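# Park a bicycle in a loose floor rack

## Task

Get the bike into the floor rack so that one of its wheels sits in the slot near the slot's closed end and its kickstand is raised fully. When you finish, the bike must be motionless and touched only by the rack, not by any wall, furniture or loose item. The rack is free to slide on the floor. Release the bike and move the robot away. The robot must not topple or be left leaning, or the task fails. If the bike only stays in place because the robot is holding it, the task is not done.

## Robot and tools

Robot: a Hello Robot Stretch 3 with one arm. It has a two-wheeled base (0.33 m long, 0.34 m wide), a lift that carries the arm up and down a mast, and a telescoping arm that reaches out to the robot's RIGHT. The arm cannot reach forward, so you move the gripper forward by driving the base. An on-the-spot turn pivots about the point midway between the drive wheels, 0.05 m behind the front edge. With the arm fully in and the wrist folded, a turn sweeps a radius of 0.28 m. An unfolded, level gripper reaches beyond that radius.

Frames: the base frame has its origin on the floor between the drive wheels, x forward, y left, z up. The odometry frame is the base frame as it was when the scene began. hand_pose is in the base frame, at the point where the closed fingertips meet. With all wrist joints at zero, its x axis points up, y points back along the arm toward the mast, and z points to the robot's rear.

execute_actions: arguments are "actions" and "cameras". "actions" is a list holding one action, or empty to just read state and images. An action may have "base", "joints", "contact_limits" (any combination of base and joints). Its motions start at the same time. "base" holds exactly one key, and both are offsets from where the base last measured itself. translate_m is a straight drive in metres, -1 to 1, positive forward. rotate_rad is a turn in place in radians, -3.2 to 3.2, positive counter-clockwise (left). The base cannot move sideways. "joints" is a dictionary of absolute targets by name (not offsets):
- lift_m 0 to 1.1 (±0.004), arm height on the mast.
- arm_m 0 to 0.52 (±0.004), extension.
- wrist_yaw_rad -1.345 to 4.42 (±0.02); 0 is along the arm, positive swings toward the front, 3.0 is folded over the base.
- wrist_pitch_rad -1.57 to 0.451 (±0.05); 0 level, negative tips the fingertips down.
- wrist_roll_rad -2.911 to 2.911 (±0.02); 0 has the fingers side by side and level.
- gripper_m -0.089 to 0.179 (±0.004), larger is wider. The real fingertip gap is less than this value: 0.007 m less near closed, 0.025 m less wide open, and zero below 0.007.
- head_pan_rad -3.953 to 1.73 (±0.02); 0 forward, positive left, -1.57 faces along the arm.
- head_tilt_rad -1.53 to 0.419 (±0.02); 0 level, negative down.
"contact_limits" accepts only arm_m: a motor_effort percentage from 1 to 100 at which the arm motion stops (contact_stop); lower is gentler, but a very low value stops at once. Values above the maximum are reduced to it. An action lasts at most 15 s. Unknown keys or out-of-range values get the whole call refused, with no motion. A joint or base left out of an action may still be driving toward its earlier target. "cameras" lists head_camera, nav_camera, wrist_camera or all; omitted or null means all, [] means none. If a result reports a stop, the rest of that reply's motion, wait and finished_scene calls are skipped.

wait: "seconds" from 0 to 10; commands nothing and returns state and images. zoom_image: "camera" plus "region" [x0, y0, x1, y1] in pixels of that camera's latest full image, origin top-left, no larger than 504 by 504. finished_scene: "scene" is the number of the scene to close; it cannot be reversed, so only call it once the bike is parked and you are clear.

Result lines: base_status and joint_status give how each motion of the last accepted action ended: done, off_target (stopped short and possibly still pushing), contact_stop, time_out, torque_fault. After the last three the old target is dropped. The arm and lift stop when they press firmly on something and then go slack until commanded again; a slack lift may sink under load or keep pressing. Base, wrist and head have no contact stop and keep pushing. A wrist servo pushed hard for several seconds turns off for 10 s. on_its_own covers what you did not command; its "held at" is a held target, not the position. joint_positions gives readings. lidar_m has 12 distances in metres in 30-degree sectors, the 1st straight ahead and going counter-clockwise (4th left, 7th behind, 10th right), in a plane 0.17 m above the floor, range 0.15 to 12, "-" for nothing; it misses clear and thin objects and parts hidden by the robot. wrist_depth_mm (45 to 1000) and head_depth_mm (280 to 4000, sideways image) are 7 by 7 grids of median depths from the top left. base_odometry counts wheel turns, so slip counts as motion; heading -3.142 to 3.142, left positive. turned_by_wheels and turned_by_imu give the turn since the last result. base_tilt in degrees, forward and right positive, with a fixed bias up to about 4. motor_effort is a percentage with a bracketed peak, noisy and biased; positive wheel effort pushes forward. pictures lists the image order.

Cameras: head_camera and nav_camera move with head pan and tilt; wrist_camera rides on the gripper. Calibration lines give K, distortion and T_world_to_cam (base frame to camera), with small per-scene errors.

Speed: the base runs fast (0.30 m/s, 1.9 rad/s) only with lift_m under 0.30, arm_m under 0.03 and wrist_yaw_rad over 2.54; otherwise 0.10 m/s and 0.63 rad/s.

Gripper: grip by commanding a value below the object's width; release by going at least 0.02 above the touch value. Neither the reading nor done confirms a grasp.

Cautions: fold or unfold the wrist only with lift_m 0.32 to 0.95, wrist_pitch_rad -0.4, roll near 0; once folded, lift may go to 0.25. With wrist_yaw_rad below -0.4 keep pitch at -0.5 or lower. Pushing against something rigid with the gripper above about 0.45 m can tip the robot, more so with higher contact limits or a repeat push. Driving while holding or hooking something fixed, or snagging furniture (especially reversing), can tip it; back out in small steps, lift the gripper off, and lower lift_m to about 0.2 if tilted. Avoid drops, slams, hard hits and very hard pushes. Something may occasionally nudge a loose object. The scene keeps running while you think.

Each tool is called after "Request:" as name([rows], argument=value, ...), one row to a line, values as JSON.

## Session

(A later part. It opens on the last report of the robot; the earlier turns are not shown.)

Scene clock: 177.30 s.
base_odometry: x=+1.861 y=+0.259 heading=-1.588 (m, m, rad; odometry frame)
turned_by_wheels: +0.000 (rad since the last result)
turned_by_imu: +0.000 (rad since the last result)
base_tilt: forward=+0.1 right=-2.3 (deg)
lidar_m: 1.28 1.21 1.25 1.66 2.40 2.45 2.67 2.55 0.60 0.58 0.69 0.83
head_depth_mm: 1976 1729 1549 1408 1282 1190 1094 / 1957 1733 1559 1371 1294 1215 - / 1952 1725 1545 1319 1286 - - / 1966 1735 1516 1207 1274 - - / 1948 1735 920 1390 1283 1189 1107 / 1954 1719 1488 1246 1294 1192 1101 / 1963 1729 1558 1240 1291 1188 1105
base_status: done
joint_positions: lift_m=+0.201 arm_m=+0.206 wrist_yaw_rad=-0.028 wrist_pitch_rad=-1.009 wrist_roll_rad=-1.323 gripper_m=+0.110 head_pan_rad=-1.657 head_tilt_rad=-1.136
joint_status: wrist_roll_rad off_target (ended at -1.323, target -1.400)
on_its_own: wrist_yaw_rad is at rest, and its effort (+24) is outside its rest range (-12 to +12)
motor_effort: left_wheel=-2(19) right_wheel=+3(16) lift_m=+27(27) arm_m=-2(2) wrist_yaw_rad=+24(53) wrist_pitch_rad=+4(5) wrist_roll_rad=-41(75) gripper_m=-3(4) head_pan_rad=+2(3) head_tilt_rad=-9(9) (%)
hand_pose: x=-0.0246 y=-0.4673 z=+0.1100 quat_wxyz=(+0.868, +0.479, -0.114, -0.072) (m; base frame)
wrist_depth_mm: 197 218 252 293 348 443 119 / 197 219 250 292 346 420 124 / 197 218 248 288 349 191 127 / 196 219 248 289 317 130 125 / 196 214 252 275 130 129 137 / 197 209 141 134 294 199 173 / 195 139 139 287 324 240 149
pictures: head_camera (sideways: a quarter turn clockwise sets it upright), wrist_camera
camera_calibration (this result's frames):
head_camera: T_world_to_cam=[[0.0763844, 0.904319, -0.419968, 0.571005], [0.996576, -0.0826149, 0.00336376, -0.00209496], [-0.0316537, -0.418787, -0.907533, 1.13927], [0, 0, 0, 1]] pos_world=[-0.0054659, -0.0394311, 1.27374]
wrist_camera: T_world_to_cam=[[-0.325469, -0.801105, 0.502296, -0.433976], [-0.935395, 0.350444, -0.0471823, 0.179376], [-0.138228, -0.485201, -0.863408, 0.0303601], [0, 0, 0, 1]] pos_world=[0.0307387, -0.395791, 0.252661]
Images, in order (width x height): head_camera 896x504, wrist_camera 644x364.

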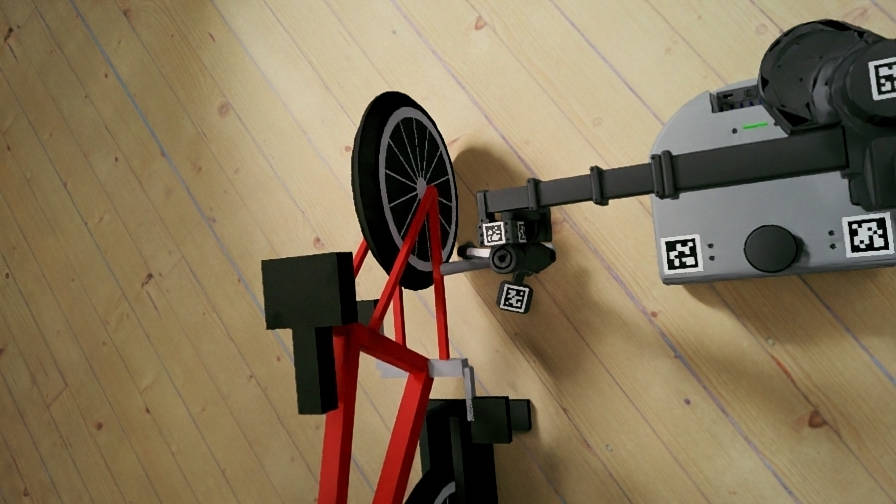

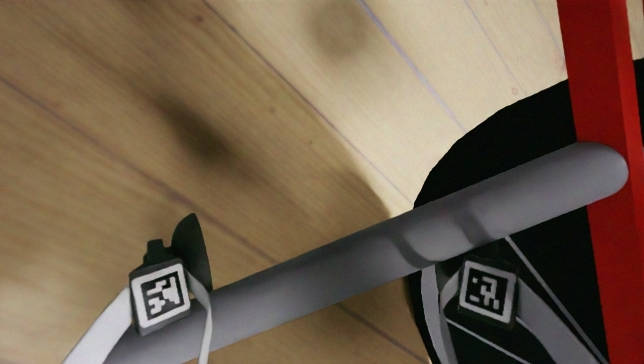

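Request:
execute_actions([
  {"base": {"translate_m": -0.045}, "joints": {"wrist_roll_rad": -1.75}},
], cameras=["wrist_camera", "head_camera"])

Scene clock: 178.90 s.
base_odometry: x=+1.862 y=+0.304 heading=-1.588 (m, m, rad; odometry frame)
turned_by_wheels: +0.000 (rad since the last result)
turned_by_imu: +0.001 (rad since the last result)
base_tilt: forward=+0.1 right=-2.3 (deg)
lidar_m: 1.31 1.25 1.29 1.70 2.37 2.43 2.64 2.51 0.60 0.49 0.73 0.83
head_depth_mm: 1955 1727 1549 1404 1284 1187 1091 / 1962 1723 1556 1402 1285 1221 - / 1950 1734 1563 1324 1287 - - / 1955 1747 1550 1206 1282 - - / 1965 1735 905 1366 1289 1187 1100 / 1969 1744 965 1357 1300 1196 1103 / 1983 1718 1570 1242 1288 1189 1099
base_status: done
joint_positions: lift_m=+0.201 arm_m=+0.206 wrist_yaw_rad=+0.001 wrist_pitch_rad=-1.001 wrist_roll_rad=-1.741 gripper_m=+0.110 head_pan_rad=-1.657 head_tilt_rad=-1.136
joint_status: all done
motor_effort: left_wheel=+6(22) right_wheel=-7(24) lift_m=+27(27) arm_m=-2(2) wrist_yaw_rad=-1(57) wrist_pitch_rad=+0(10) wrist_roll_rad=-5(71) gripper_m=+1(4) head_pan_rad=+3(3) head_tilt_rad=-9(8) (%)
hand_pose: x=-0.0212 y=-0.4692 z=+0.1110 quat_wxyz=(+0.874, +0.478, +0.075, +0.041) (m; base frame)
wrist_depth_mm: 178 195 222 258 305 386 506 / 182 201 229 267 318 393 476 / 186 206 236 279 333 208 127 / 189 211 243 287 268 126 125 / 195 217 256 281 127 180 139 / 199 215 135 130 253 182 142 / 205 133 132 315 252 201 146
pictures: head_camera (sideways: a quarter turn clockwise sets it upright), wrist_camera
camera_calibration (this result's frames):
head_camera: T_world_to_cam=[[0.0763879, 0.90436, -0.419879, 0.570889], [0.996576, -0.0826152, 0.00336407, -0.00209536], [-0.031646, -0.418698, -0.907574, 1.13933], [0, 0, 0, 1]] pos_world=[-0.00546566, -0.0394283, 1.27373]
wrist_camera: T_world_to_cam=[[0.111232, -0.840071, 0.530951, -0.447128], [-0.985042, -0.0224486, 0.170844, -0.0168844], [-0.131602, -0.542013, -0.830002, 0.000503426], [0, 0, 0, 1]] pos_world=[0.0331694, -0.375726, 0.240706]
Images, in order (width x height): head_camera 896x504, wrist_camera 644x364.

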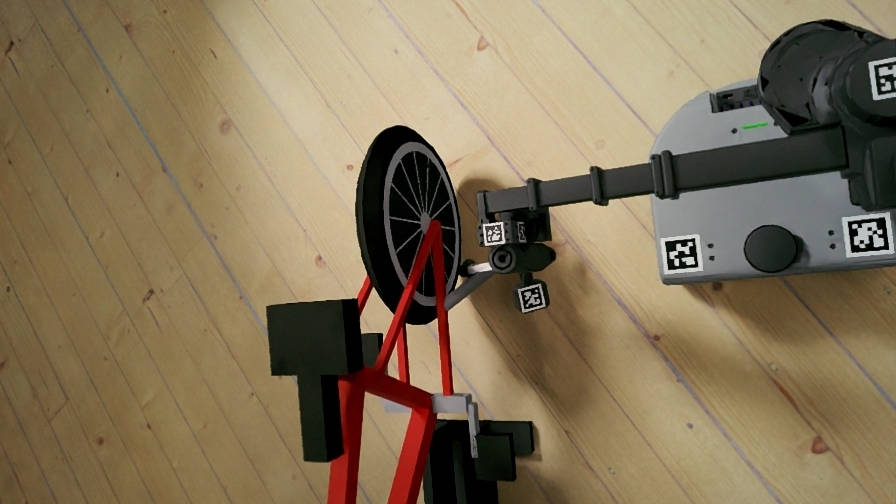

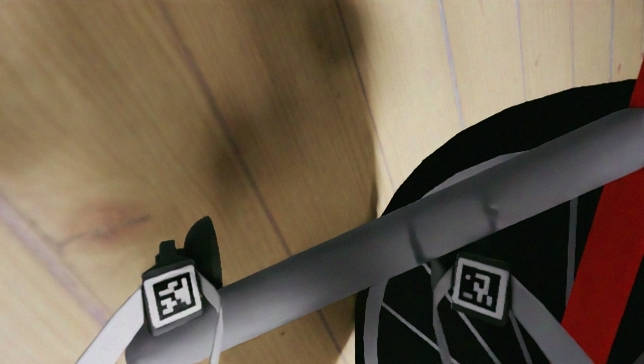

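Request:
execute_actions([
  {"base": {"translate_m": 0.04}},
], cameras=["wrist_camera", "head_camera"])

Scene clock: 181.30 s.
base_odometry: x=+1.861 y=+0.264 heading=-1.588 (m, m, rad; odometry frame)
turned_by_wheels: +0.000 (rad since the last result)
turned_by_imu: +0.000 (rad since the last result)
base_tilt: forward=+0.1 right=-2.3 (deg)
lidar_m: 1.28 1.22 1.25 1.66 2.39 2.45 2.67 2.54 0.60 0.49 0.72 0.83
head_depth_mm: 1971 1731 1559 1410 1283 1188 1091 / 1967 1745 1560 1382 1290 1215 - / 1948 1737 1557 1320 1290 - - / 1966 1737 1551 1211 1268 - - / 1968 1728 909 1389 1280 1181 1097 / 1974 1741 995 1214 1291 1190 1100 / 1973 1748 1511 1228 1288 1191 1101
base_status: done
joint_positions: lift_m=+0.201 arm_m=+0.206 wrist_yaw_rad=-0.066 wrist_pitch_rad=-1.011 wrist_roll_rad=-1.705 gripper_m=+0.110 head_pan_rad=-1.657 head_tilt_rad=-1.136
joint_status: not commanded
on_its_own: wrist_yaw_rad is held at -0.056, not at your +0.000, by its stall guard, which is not easing now
motor_effort: left_wheel=-1(14) right_wheel=+3(22) lift_m=+27(27) arm_m=+0(2) wrist_yaw_rad=+10(34) wrist_pitch_rad=+5(5) wrist_roll_rad=-25(36) gripper_m=-2(2) head_pan_rad=+2(4) head_tilt_rad=-9(8) (%)
hand_pose: x=-0.0290 y=-0.4666 z=+0.1099 quat_wxyz=(+0.873, +0.485, +0.043, +0.003) (m; base frame)
wrist_depth_mm: 179 196 223 260 309 385 494 / 183 200 228 267 319 396 476 / 186 206 234 278 329 207 154 / 190 210 242 283 292 128 123 / 194 214 252 277 128 127 165 / 200 213 134 130 259 190 143 / 202 135 134 320 271 213 144
pictures: head_camera (sideways: a quarter turn clockwise sets it upright), wrist_camera
camera_calibration (this result's frames):
head_camera: T_world_to_cam=[[0.0763882, 0.904364, -0.41987, 0.570877], [0.996576, -0.0826151, 0.0033641, -0.0020954], [-0.0316453, -0.41869, -0.907578, 1.13933], [0, 0, 0, 1]] pos_world=[-0.00546564, -0.0394281, 1.27373]
wrist_camera: T_world_to_cam=[[0.0174198, -0.851094, 0.524725, -0.450608], [-0.985746, 0.0732135, 0.151476, 0.0223955], [-0.167337, -0.519884, -0.837687, 0.0101266], [0, 0, 0, 1]] pos_world=[0.0316203, -0.379885, 0.241536]
Images, in order (width x height): head_camera 896x504, wrist_camera 644x364.

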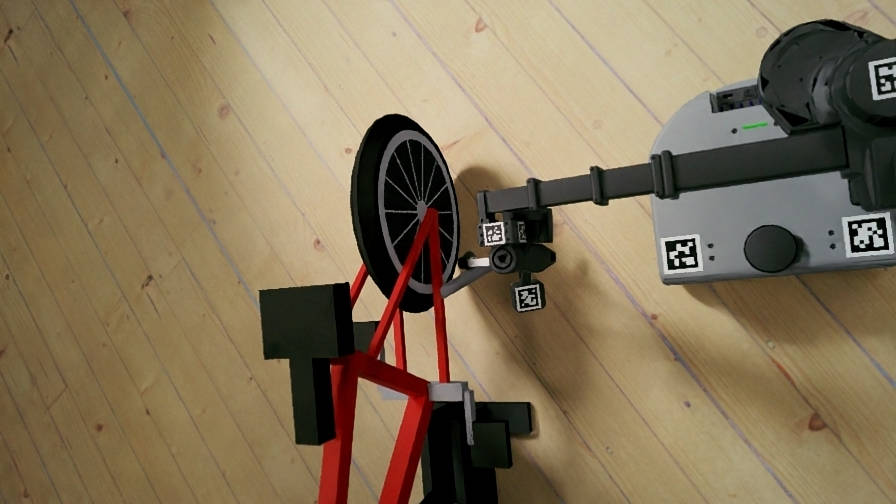

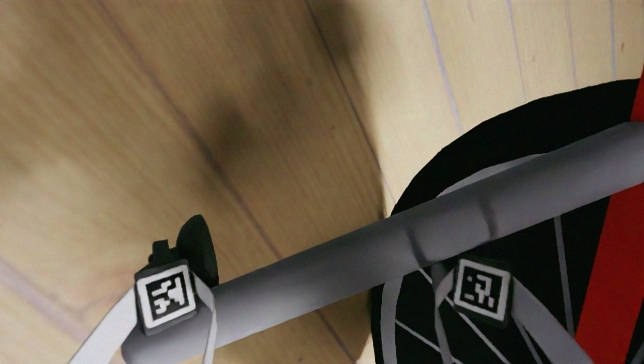

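Request:
execute_actions([
  {"base": {"translate_m": -0.05}, "joints": {"wrist_yaw_rad": 0.0, "wrist_roll_rad": -1.8, "gripper_m": 0.08, "arm_m": 0.224, "lift_m": 0.217}},
], cameras=["wrist_camera", "head_camera"])

Scene clock: 183.33 s.
base_odometry: x=+1.862 y=+0.314 heading=-1.588 (m, m, rad; odometry frame)
turned_by_wheels: +0.000 (rad since the last result)
turned_by_imu: +0.000 (rad since the last result)
base_tilt: forward=+0.1 right=-2.3 (deg)
lidar_m: 1.32 1.26 1.29 1.72 2.37 2.42 2.62 2.50 0.59 0.48 0.75 0.83
head_depth_mm: 1949 1723 1560 1411 1279 1187 1096 / 1937 1737 1550 1408 1292 1208 - / 1952 1729 1548 1319 1291 - - / 1978 1724 1540 1171 1282 - - / 1961 1736 1483 1358 1296 1193 1107 / 1967 1740 912 1356 1289 1193 1104 / 1974 1742 1507 1224 1291 1193 1102
base_status: done
joint_positions: lift_m=+0.217 arm_m=+0.224 wrist_yaw_rad=-0.010 wrist_pitch_rad=-0.948 wrist_roll_rad=-1.792 gripper_m=+0.080 head_pan_rad=-1.657 head_tilt_rad=-1.136
joint_status: all done
on_its_own: wrist_pitch_rad is at rest, and its effort (-25) is outside its rest range (-20 to +32)
motor_effort: left_wheel=+2(13) right_wheel=+1(17) lift_m=+30(44) arm_m=-4(7) wrist_yaw_rad=+9(36) wrist_pitch_rad=-25(31) wrist_roll_rad=-5(34) gripper_m=-6(86) head_pan_rad=+2(3) head_tilt_rad=-8(9) (%)
hand_pose: x=-0.0226 y=-0.4993 z=+0.1334 quat_wxyz=(+0.884, +0.455, +0.096, +0.046) (m; base frame)
wrist_depth_mm: 188 207 239 282 344 395 126 / 191 214 248 294 331 130 132 / 198 222 256 302 219 125 135 / 204 227 267 295 217 131 137 / 208 236 277 294 129 142 140 / 216 240 307 290 129 154 139 / 222 246 305 134 210 152 138
pictures: head_camera (sideways: a quarter turn clockwise sets it upright), wrist_camera
camera_calibration (this result's frames):
head_camera: T_world_to_cam=[[0.0763958, 0.904458, -0.419666, 0.570611], [0.996576, -0.0826154, 0.00336479, -0.0020963], [-0.0316275, -0.418486, -0.907672, 1.13945], [0, 0, 0, 1]] pos_world=[-0.00546507, -0.0394218, 1.27372]
wrist_camera: T_world_to_cam=[[0.152513, -0.807066, 0.570425, -0.471963], [-0.978673, -0.0429621, 0.200881, -0.0369218], [-0.137617, -0.588896, -0.796406, -0.0254421], [0, 0, 0, 1]] pos_world=[0.0323448, -0.397474, 0.256374]
Images, in order (width x height): head_camera 896x504, wrist_camera 644x364.

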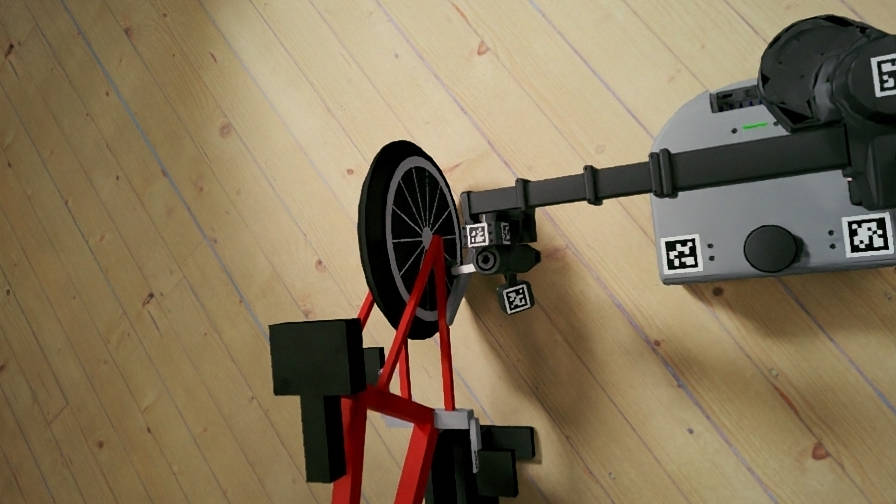

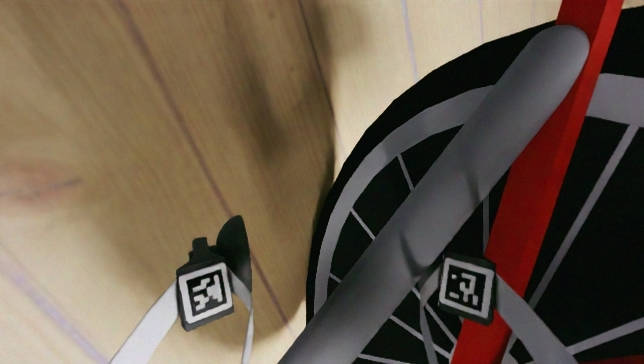

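Request:
execute_actions([
  {"base": {"translate_m": -0.07}, "joints": {"wrist_roll_rad": -1.9}},
], cameras=["wrist_camera", "head_camera"])

Scene clock: 185.47 s.
base_odometry: x=+1.863 y=+0.384 heading=-1.587 (m, m, rad; odometry frame)
turned_by_wheels: +0.001 (rad since the last result)
turned_by_imu: +0.001 (rad since the last result)
base_tilt: forward=+0.1 right=-2.3 (deg)
lidar_m: 1.39 1.32 1.36 1.80 2.33 2.39 2.57 2.44 0.59 0.48 0.60 0.83
head_depth_mm: 1946 1717 1559 1418 1293 1186 1096 / 1960 1726 1551 1406 1290 1213 - / 1944 1743 1545 1381 1284 - - / 1955 1738 1568 1205 1269 - - / 1969 1731 1567 1199 1287 1190 1100 / 1948 1744 906 1358 1288 1184 1103 / 1976 1746 994 1302 1296 1195 1106
base_status: done
joint_positions: lift_m=+0.217 arm_m=+0.224 wrist_yaw_rad=+0.018 wrist_pitch_rad=-0.956 wrist_roll_rad=-1.906 gripper_m=+0.080 head_pan_rad=-1.656 head_tilt_rad=-1.137
joint_status: all done
on_its_own: wrist_yaw_rad is at rest, and its effort (-17) is outside its rest range (-12 to +12); wrist_pitch_rad is at rest, and its effort (-22) is outside its rest range (-20 to +32)
motor_effort: left_wheel=+11(14) right_wheel=-17(22) lift_m=+28(30) arm_m=-3(4) wrist_yaw_rad=-17(17) wrist_pitch_rad=-22(26) wrist_roll_rad=+3(13) gripper_m=-7(6) head_pan_rad=+3(3) head_tilt_rad=-9(9) (%)
hand_pose: x=-0.0190 y=-0.4974 z=+0.1324 quat_wxyz=(+0.874, +0.453, +0.153, +0.085) (m; base frame)
wrist_depth_mm: 185 203 230 271 314 193 122 / 190 211 243 285 240 128 130 / 196 220 254 293 231 124 138 / 204 228 268 298 225 137 141 / 211 238 279 293 127 145 143 / 220 248 314 279 127 139 129 / 231 253 313 132 194 169 138
pictures: head_camera (sideways: a quarter turn clockwise sets it upright), wrist_camera
camera_calibration (this result's frames):
head_camera: T_world_to_cam=[[0.0762782, 0.904829, -0.418886, 0.569596], [0.996589, -0.0824547, 0.00336743, -0.00209982], [-0.0314921, -0.417714, -0.908033, 1.13992], [0, 0, 0, 1]] pos_world=[-0.00545653, -0.0393995, 1.27369]
wrist_camera: T_world_to_cam=[[0.285931, -0.784827, 0.549809, -0.454172], [-0.950947, -0.161693, 0.263735, -0.0999212], [-0.118086, -0.598249, -0.792562, -0.0293727], [0, 0, 0, 1]] pos_world=[0.0313735, -0.390175, 0.252781]
Images, in order (width x height): head_camera 896x504, wrist_camera 644x364.

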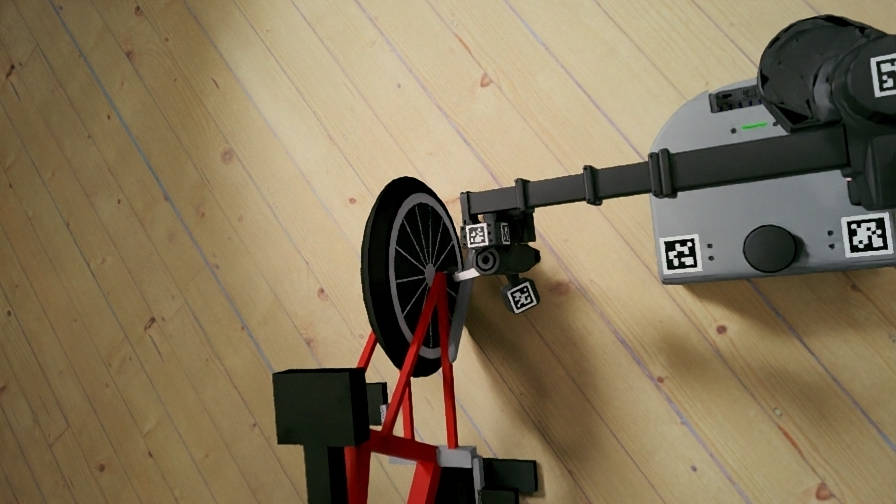

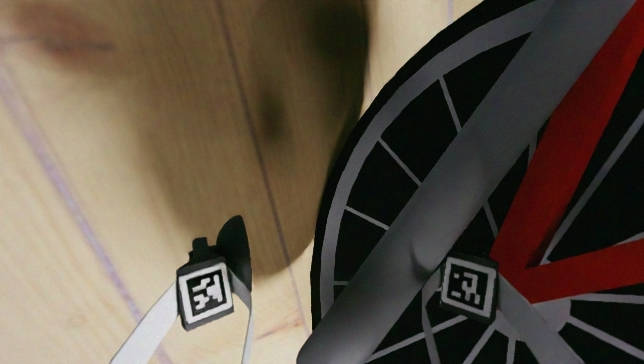

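Request:
execute_actions([
  {"base": {"translate_m": -0.07}, "joints": {"wrist_roll_rad": -1.6, "head_pan_rad": -1.35}},
], cameras=["wrist_camera", "head_camera"])

Scene clock: 187.60 s.
base_odometry: x=+1.864 y=+0.454 heading=-1.587 (m, m, rad; odometry frame)
turned_by_wheels: +0.000 (rad since the last result)
turned_by_imu: +0.000 (rad since the last result)
base_tilt: forward=+0.1 right=-2.3 (deg)
lidar_m: 1.45 1.38 1.42 1.88 2.30 2.34 2.51 2.38 2.44 0.57 0.60 0.84
head_depth_mm: 1955 1728 1547 1408 1279 1192 1108 / 1977 1733 1545 1385 1292 1211 - / 1948 1729 1553 1185 1268 - - / 1967 1734 1561 1218 1293 1214 - / 1977 1738 924 1386 1291 1190 1100 / 1950 1734 1008 1379 1301 1183 1104 / 1965 1741 1168 1365 1289 1191 1104
base_status: done
joint_positions: lift_m=+0.217 arm_m=+0.224 wrist_yaw_rad=-0.004 wrist_pitch_rad=-1.000 wrist_roll_rad=-1.597 gripper_m=+0.080 head_pan_rad=-1.357 head_tilt_rad=-1.137
joint_status: all done
motor_effort: left_wheel=+3(9) right_wheel=-1(23) lift_m=+23(28) arm_m=-2(3) wrist_yaw_rad=+3(17) wrist_pitch_rad=+0(37) wrist_roll_rad=-2(7) gripper_m=+0(12) head_pan_rad=+3(21) head_tilt_rad=-8(9) (%)
hand_pose: x=-0.0218 y=-0.4874 z=+0.1272 quat_wxyz=(+0.877, +0.480, +0.011, +0.005) (m; base frame)
wrist_depth_mm: 195 216 247 279 214 116 117 / 198 220 251 280 217 116 132 / 199 222 257 288 221 117 139 / 204 226 260 301 226 119 140 / 207 230 266 315 250 160 142 / 210 233 285 323 372 173 144 / 213 233 278 329 394 189 146
pictures: head_camera (sideways: a quarter turn clockwise sets it upright), wrist_camera
camera_calibration (this result's frames):
head_camera: T_world_to_cam=[[-0.194405, 0.886988, -0.418878, 0.571237], [0.976474, 0.215609, 0.00336746, -0.00197715], [0.0933005, -0.408369, -0.908036, 1.13916], [0, 0, 0, 1]] pos_world=[0.00669739, -0.0410548, 1.27369]
wrist_camera: T_world_to_cam=[[-0.0364895, -0.844294, 0.534637, -0.476693], [-0.99029, 0.102361, 0.094059, 0.049831], [-0.134139, -0.526013, -0.839831, 0.0130514], [0, 0, 0, 1]] pos_world=[0.0337036, -0.400704, 0.261131]
Images, in order (width x height): head_camera 896x504, wrist_camera 644x364.

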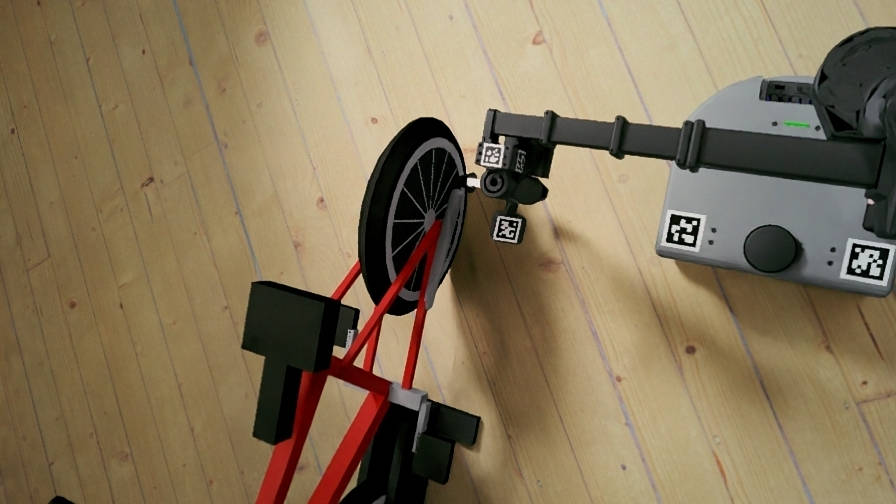

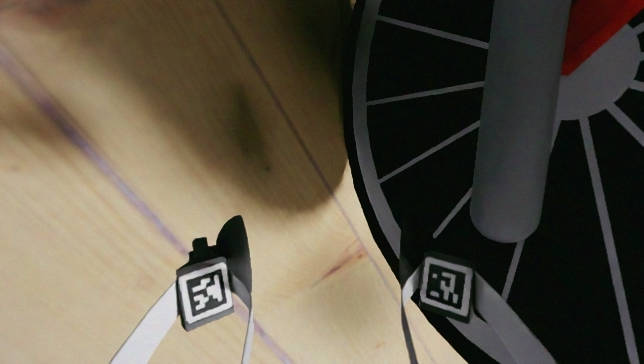

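Request:
zoom_image(camera="head_camera", region=[340, 100, 560, 340])

Region (340, 100, 560, 340) of head_camera's 896x504 image, scaled by 2.100, with more detail than that image has; it fills the left 462 columns of this view, and the rest is white.

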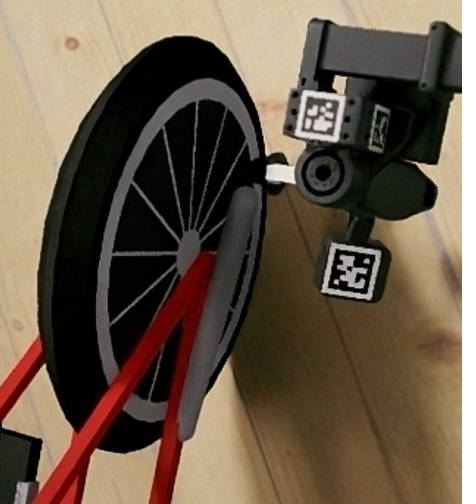

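Request:
execute_actions([
  {"base": {"translate_m": -0.006}, "joints": {"gripper_m": 0.125, "wrist_roll_rad": -1.57, "lift_m": 0.225}},
], cameras=["wrist_camera", "head_camera"])

Scene clock: 189.37 s.
base_odometry: x=+1.864 y=+0.460 heading=-1.587 (m, m, rad; odometry frame)
turned_by_wheels: +0.000 (rad since the last result)
turned_by_imu: +0.000 (rad since the last result)
base_tilt: forward=+0.1 right=-2.3 (deg)
lidar_m: 1.46 1.38 1.42 1.88 2.29 2.34 2.50 2.38 2.44 0.57 0.60 0.84
head_depth_mm: 1938 1724 1542 1402 1291 1188 1106 / 1950 1756 1551 1404 1280 1215 - / 1971 1728 1541 1184 1284 - - / 1949 1734 1552 1209 1292 1203 - / 1955 1733 918 1380 1300 1190 1100 / 1947 1724 1013 1384 1295 1185 1100 / 1976 1735 1173 1360 1289 1185 1107
base_status: done
joint_positions: lift_m=+0.225 arm_m=+0.224 wrist_yaw_rad=-0.004 wrist_pitch_rad=-1.001 wrist_roll_rad=-1.576 gripper_m=+0.125 head_pan_rad=-1.356 head_tilt_rad=-1.137
joint_status: all done
motor_effort: left_wheel=+2(7) right_wheel=-1(7) lift_m=+31(31) arm_m=-2(2) wrist_yaw_rad=+3(4) wrist_pitch_rad=+0(0) wrist_roll_rad=+3(3) gripper_m=+0(78) head_pan_rad=+3(3) head_tilt_rad=-8(8) (%)
hand_pose: x=-0.0218 y=-0.4873 z=+0.1349 quat_wxyz=(+0.877, +0.480, +0.002, +0.000) (m; base frame)
wrist_depth_mm: 202 224 257 287 211 118 128 / 204 228 259 289 215 122 136 / 207 231 263 296 221 123 138 / 210 235 269 307 225 125 140 / 213 235 278 325 234 164 142 / 216 229 286 332 256 - 144 / 217 250 288 337 414 184 141
pictures: head_camera (sideways: a quarter turn clockwise sets it upright), wrist_camera
camera_calibration (this result's frames):
head_camera: T_world_to_cam=[[-0.194497, 0.886968, -0.418878, 0.571237], [0.976452, 0.21571, 0.00336746, -0.00197701], [0.093343, -0.408359, -0.908036, 1.13916], [0, 0, 0, 1]] pos_world=[0.00670166, -0.0410548, 1.27369]
wrist_camera: T_world_to_cam=[[-0.057736, -0.843715, 0.533678, -0.480712], [-0.989322, 0.120012, 0.082702, 0.0592666], [-0.133824, -0.523204, -0.841635, 0.0211365], [0, 0, 0, 1]] pos_world=[0.0337079, -0.401638, 0.269433]
Images, in order (width x height): head_camera 896x504, wrist_camera 644x364.

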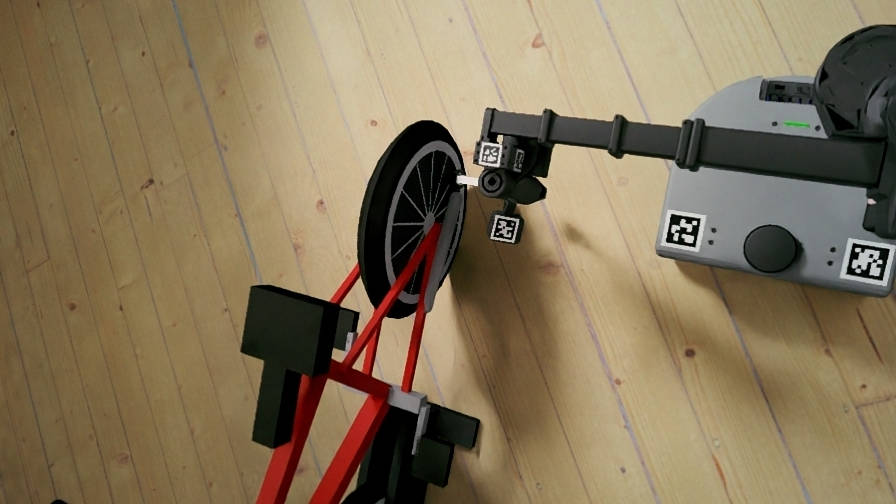

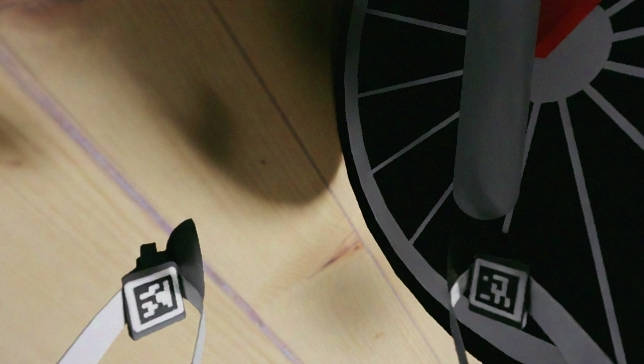

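Request:
execute_actions([
  {"base": {"translate_m": 0.034}},
], cameras=["wrist_camera", "head_camera"])

Scene clock: 190.83 s.
base_odometry: x=+1.864 y=+0.426 heading=-1.587 (m, m, rad; odometry frame)
turned_by_wheels: +0.000 (rad since the last result)
turned_by_imu: +0.000 (rad since the last result)
base_tilt: forward=+0.1 right=-2.4 (deg)
lidar_m: 1.42 1.35 1.39 1.85 2.31 2.37 2.53 2.40 2.47 0.57 0.60 0.83
head_depth_mm: 1965 1721 1546 1402 1296 1185 1108 / 1961 1740 1560 1385 1286 1211 - / 1970 1729 1555 1180 1291 - - / 1944 1732 1562 1214 1290 1211 - / 1981 1725 914 1393 1288 1191 1098 / 1956 1736 1041 1365 1291 1193 1104 / 1967 1715 1257 1363 1293 1194 1109
base_status: done
joint_positions: lift_m=+0.225 arm_m=+0.224 wrist_yaw_rad=-0.009 wrist_pitch_rad=-1.002 wrist_roll_rad=-1.565 gripper_m=+0.125 head_pan_rad=-1.356 head_tilt_rad=-1.137
joint_status: not commanded
motor_effort: left_wheel=-2(12) right_wheel=+7(20) lift_m=+30(30) arm_m=-1(2) wrist_yaw_rad=+9(21) wrist_pitch_rad=+1(1) wrist_roll_rad=-3(10) gripper_m=+0(0) head_pan_rad=+3(3) head_tilt_rad=-8(8) (%)
hand_pose: x=-0.0224 y=-0.4869 z=+0.1347 quat_wxyz=(+0.877, +0.481, -0.004, -0.006) (m; base frame)
wrist_depth_mm: 203 224 255 286 209 119 122 / 204 225 260 293 215 122 134 / 207 230 264 297 222 124 138 / 211 233 271 307 226 125 140 / 213 234 274 325 236 131 142 / 216 231 284 330 244 - 145 / 215 250 288 339 402 187 143
pictures: head_camera (sideways: a quarter turn clockwise sets it upright), wrist_camera
camera_calibration (this result's frames):
head_camera: T_world_to_cam=[[-0.194497, 0.886968, -0.418878, 0.571237], [0.976452, 0.21571, 0.00336746, -0.00197701], [0.093343, -0.408359, -0.908036, 1.13916], [0, 0, 0, 1]] pos_world=[0.00670166, -0.0410548, 1.27369]
wrist_camera: T_world_to_cam=[[-0.073578, -0.843358, 0.532291, -0.480386], [-0.987918, 0.134635, 0.0767551, 0.0665756], [-0.136397, -0.520213, -0.843075, 0.0227234], [0, 0, 0, 1]] pos_world=[0.0335249, -0.402279, 0.269753]
Images, in order (width x height): head_camera 896x504, wrist_camera 644x364.

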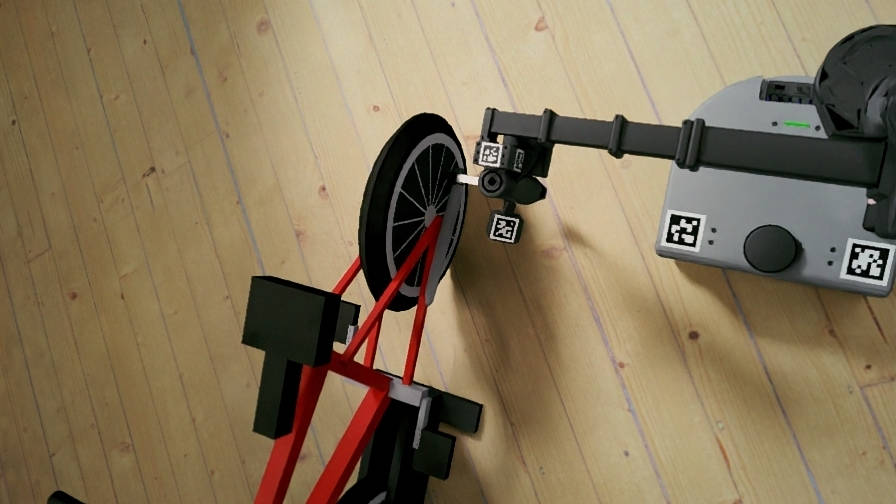

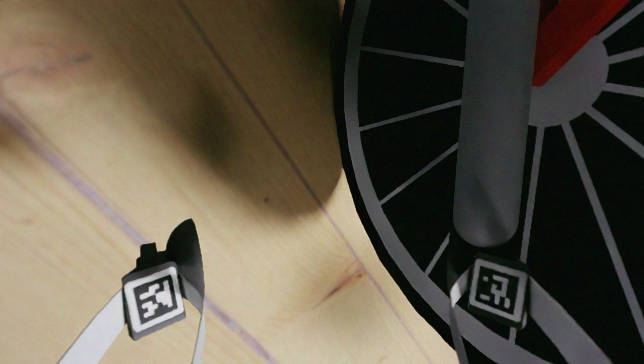

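Request:
execute_actions([
  {"base": {"translate_m": -0.2}, "joints": {"arm_m": 0.0, "gripper_m": 0.02, "lift_m": 0.32, "head_pan_rad": -0.6, "head_tilt_rad": -0.8}},
])

Scene clock: 194.17 s.
base_odometry: x=+1.867 y=+0.626 heading=-1.587 (m, m, rad; odometry frame)
turned_by_wheels: +0.000 (rad since the last result)
turned_by_imu: +0.001 (rad since the last result)
base_tilt: forward=+0.1 right=-2.3 (deg)
lidar_m: 1.60 1.52 1.56 2.08 2.20 2.25 2.35 2.24 2.30 0.58 0.59 0.98
head_depth_mm: 2184 2491 2227 1794 1503 1090 1134 / 2264 2579 2159 1022 1191 1247 1133 / 2353 2651 2155 1324 1405 1295 1136 / 2448 2734 2146 1414 1457 1299 1135 / 2540 2846 2247 1691 1507 1301 1142 / 2411 2655 2278 1818 1513 1297 1138 / 2065 2245 2251 1823 1510 1303 1140
base_status: done
joint_positions: lift_m=+0.320 arm_m=+0.000 wrist_yaw_rad=-0.002 wrist_pitch_rad=-1.002 wrist_roll_rad=-1.570 gripper_m=+0.020 head_pan_rad=-0.607 head_tilt_rad=-0.803
joint_status: all done
motor_effort: left_wheel=+3(6) right_wheel=-1(7) lift_m=+31(30) arm_m=-2(3) wrist_yaw_rad=+1(7) wrist_pitch_rad=+1(1) wrist_roll_rad=-1(3) gripper_m=+0(82) head_pan_rad=+3(37) head_tilt_rad=+2(32) (%)
hand_pose: x=-0.0215 y=-0.2630 z=+0.2297 quat_wxyz=(+0.877, +0.481, -0.001, -0.001) (m; base frame)
wrist_depth_mm: 276 301 348 404 469 376 307 / 278 307 358 416 497 404 339 / - 312 360 424 515 651 894 / - 316 369 430 522 674 930 / - 327 370 446 542 688 - / - 333 363 455 588 722 - / - 340 395 463 557 754 -
pictures: head_camera (sideways: a quarter turn clockwise sets it upright), nav_camera (sideways: a quarter turn counterclockwise sets it upright), wrist_camera
camera_calibration (this result's frames):
head_camera: T_world_to_cam=[[-0.592817, 0.410011, -0.693152, 0.930984], [0.567112, 0.823638, 0.00217452, 0.00207184], [0.571797, -0.391805, -0.720789, 0.892826], [0, 0, 0, 1]] pos_world=[0.0402125, -0.0336063, 1.28885]
nav_camera: T_world_to_cam=[[0.57676, -0.40853, 0.707426, -0.880563], [-0.567746, -0.823109, -0.0124553, 0.0702016], [0.587377, -0.394455, -0.706678, 0.876083], [0, 0, 0, 1]] pos_world=[0.0331392, 0.0436225, 1.24292]
wrist_camera: T_world_to_cam=[[-0.0626289, -0.844175, 0.532396, -0.342018], [-0.989163, 0.123478, 0.0794277, 0.0263855], [-0.13279, -0.521653, -0.842761, 0.219015], [0, 0, 0, 1]] pos_world=[0.0337625, -0.177731, 0.36457]
Images, in order (width x height): head_camera 896x504, nav_camera 672x504, wrist_camera 644x364.

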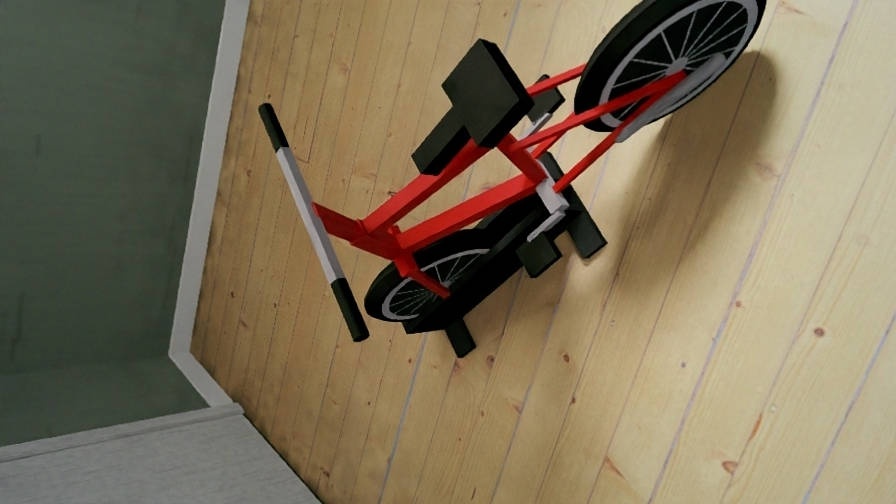

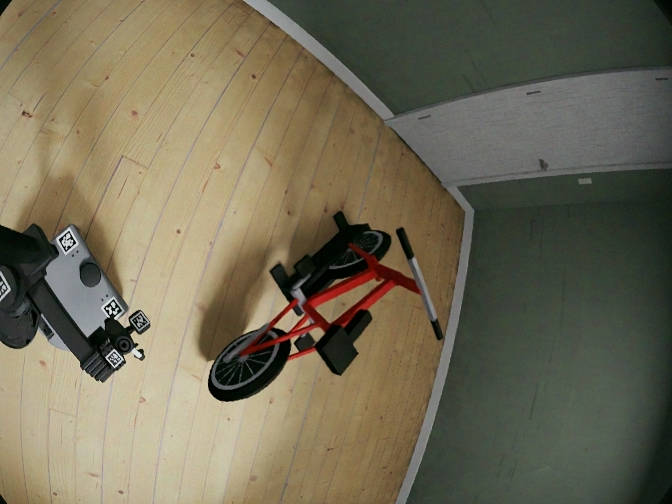

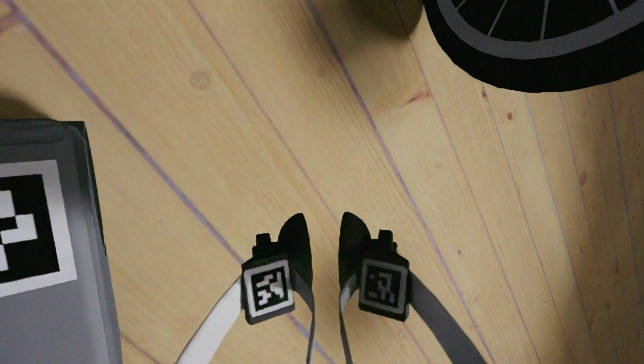

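Request:
execute_actions([
  {"base": {"translate_m": -0.2}, "joints": {"wrist_pitch_rad": -1.5}},
], cameras=["head_camera"])

Request:
zoom_image(camera="head_camera", region=[300, 60, 740, 420])

Scene clock: 197.53 s.
base_odometry: x=+1.870 y=+0.826 heading=-1.587 (m, m, rad; odometry frame)
turned_by_wheels: +0.000 (rad since the last result)
turned_by_imu: +0.000 (rad since the last result)
base_tilt: forward=+0.1 right=-2.3 (deg)
lidar_m: 1.78 1.69 1.74 2.19 2.09 2.14 2.18 2.07 2.12 2.81 0.64 0.82
head_depth_mm: 2257 2561 2218 1815 1507 1299 1133 / 2336 2619 2210 1800 1152 1269 1132 / 2438 2675 2222 1196 1335 1292 1136 / 2523 2833 2166 1433 1517 1297 1138 / 2656 2858 1579 1666 1510 1292 1135 / 2628 2828 2167 1803 1527 1302 1141 / 2352 2500 2227 1804 1508 1308 1138
base_status: done
joint_positions: lift_m=+0.320 arm_m=+0.000 wrist_yaw_rad=-0.002 wrist_pitch_rad=-1.491 wrist_roll_rad=-1.570 gripper_m=+0.020 head_pan_rad=-0.607 head_tilt_rad=-0.803
joint_status: all done
motor_effort: left_wheel=+3(4) right_wheel=-1(7) lift_m=+31(31) arm_m=-2(2) wrist_yaw_rad=+1(1) wrist_pitch_rad=-5(5) wrist_roll_rad=-1(1) gripper_m=+0(0) head_pan_rad=+2(3) head_tilt_rad=+2(2) (%)
hand_pose: x=-0.0214 y=-0.1416 z=+0.2012 quat_wxyz=(+0.734, +0.679, -0.001, -0.001) (m; base frame)
wrist_depth_mm: 318 322 327 337 346 350 362 / 321 328 335 342 350 362 367 / 327 334 341 352 357 368 382 / - - - - 369 381 388 / - - - - 380 391 398 / - - - - 389 399 412 / - - - - 398 411 419
pictures: head_camera (sideways: a quarter turn clockwise sets it upright)
camera_calibration (this result's frames):
head_camera: T_world_to_cam=[[-0.592725, 0.409929, -0.693279, 0.93115], [0.567095, 0.82365, 0.00217381, 0.00207286], [0.57191, -0.391866, -0.720666, 0.892666], [0, 0, 0, 1]] pos_world=[0.0402151, -0.033607, 1.28886]
Images, in order (width x height): head_camera 896x504.

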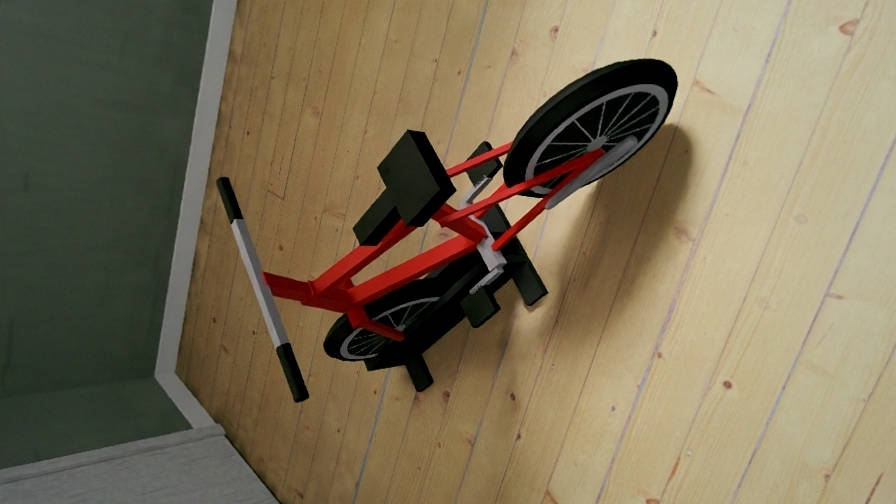

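Region (300, 60, 740, 420) of head_camera's 896x504 image, scaled by 1.145, with more detail than that image has; it fills the top 412 rows of this view, and the rest is white.

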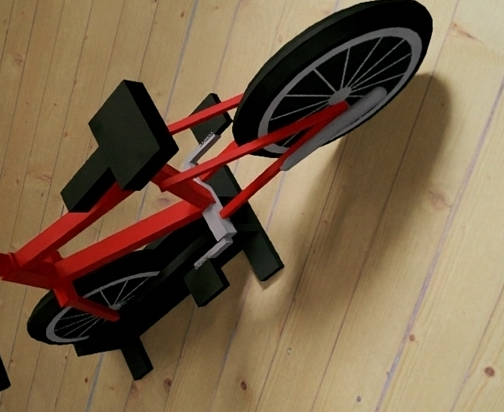

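I'll confirm the current scene state before ending it.

Request:
execute_actions(actions=[])

Scene clock: 198.03 s.
base_odometry: x=+1.870 y=+0.826 heading=-1.587 (m, m, rad; odometry frame)
turned_by_wheels: +0.000 (rad since the last result)
turned_by_imu: +0.000 (rad since the last result)
base_tilt: forward=+0.1 right=-2.3 (deg)
lidar_m: 1.77 1.69 1.74 2.19 2.09 2.14 2.17 2.07 2.12 2.81 0.64 0.82
head_depth_mm: 2277 2577 2228 1796 1500 1292 1135 / 2359 2638 2245 1789 1149 1261 1132 / 2438 2696 2228 1196 1331 1297 1144 / 2541 2766 2135 1440 1500 1298 1134 / 2632 2868 1591 1664 1513 1309 1140 / 2624 2844 2179 1802 1506 1297 1140 / 2301 2494 2252 1800 1505 1299 1142
base_status: done
joint_positions: lift_m=+0.320 arm_m=+0.000 wrist_yaw_rad=-0.002 wrist_pitch_rad=-1.491 wrist_roll_rad=-1.570 gripper_m=+0.020 head_pan_rad=-0.607 head_tilt_rad=-0.803
joint_status: all done
motor_effort: left_wheel=+3(4) right_wheel=-1(7) lift_m=+30(31) arm_m=-2(2) wrist_yaw_rad=+1(1) wrist_pitch_rad=-4(5) wrist_roll_rad=-1(1) gripper_m=+0(0) head_pan_rad=+3(3) head_tilt_rad=+3(2) (%)
hand_pose: x=-0.0214 y=-0.1416 z=+0.2012 quat_wxyz=(+0.734, +0.679, -0.001, -0.001) (m; base frame)
wrist_depth_mm: 319 321 329 341 345 351 365 / 322 327 336 344 353 358 370 / 330 335 339 350 363 369 378 / - - - - 369 380 389 / - - - - 379 386 398 / - - - - 387 400 415 / - - - - 397 409 415
pictures: head_camera (sideways: a quarter turn clockwise sets it upright), nav_camera (sideways: a quarter turn counterclockwise sets it upright), wrist_camera
camera_calibration (this result's frames):
head_camera: T_world_to_cam=[[-0.592725, 0.40993, -0.693279, 0.931149], [0.567095, 0.823649, 0.00217381, 0.00207286], [0.57191, -0.391866, -0.720666, 0.892667], [0, 0, 0, 1]] pos_world=[0.0402151, -0.033607, 1.28886]
nav_camera: T_world_to_cam=[[0.576666, -0.408447, 0.70755, -0.880725], [-0.567728, -0.823122, -0.0124547, 0.0702007], [0.587487, -0.394514, -0.706553, 0.87592], [0, 0, 0, 1]] pos_world=[0.0331469, 0.0436171, 1.24292]
wrist_camera: T_world_to_cam=[[-0.0632634, -0.995304, 0.0732687, -0.153436], [-0.989213, 0.0722563, 0.12742, -0.00306135], [-0.132116, -0.0644174, -0.989139, 0.35255], [0, 0, 0, 1]] pos_world=[0.0338422, -0.129784, 0.360354]
Images, in order (width x height): head_camera 896x504, nav_camera 672x504, wrist_camera 644x364.

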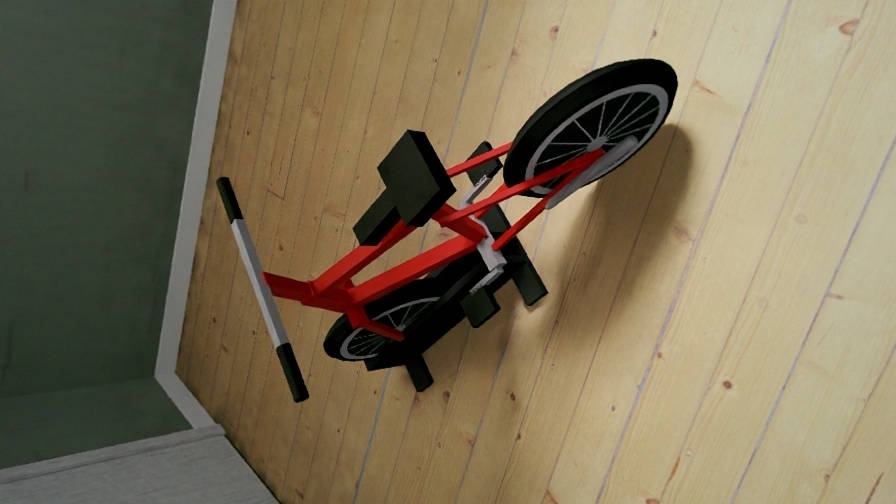

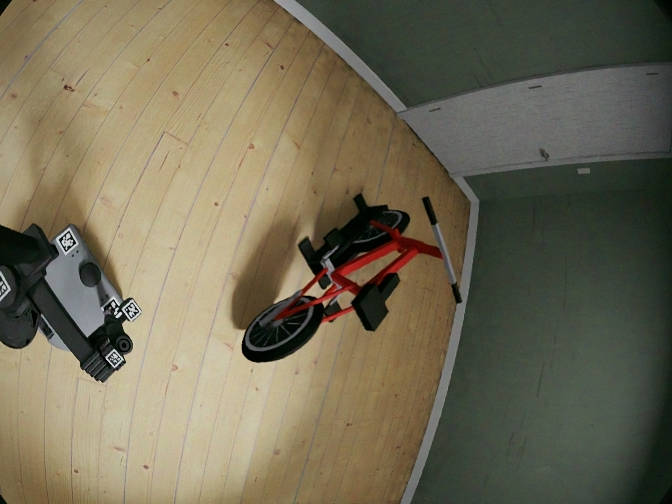

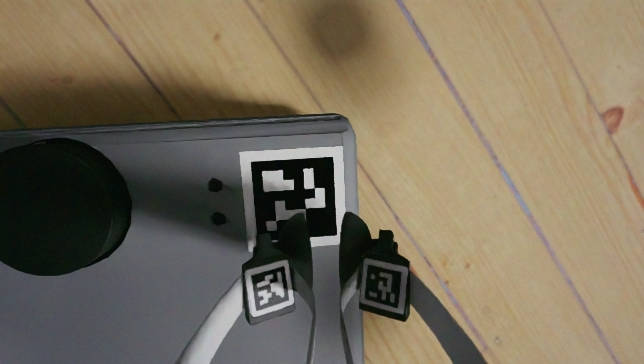

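The bike is standing in the rack with the kickstand folded and the robot is clear, so I'm ending scene 1.

Request:
finished_scene(scene=1)

The scene is finished: the task was done.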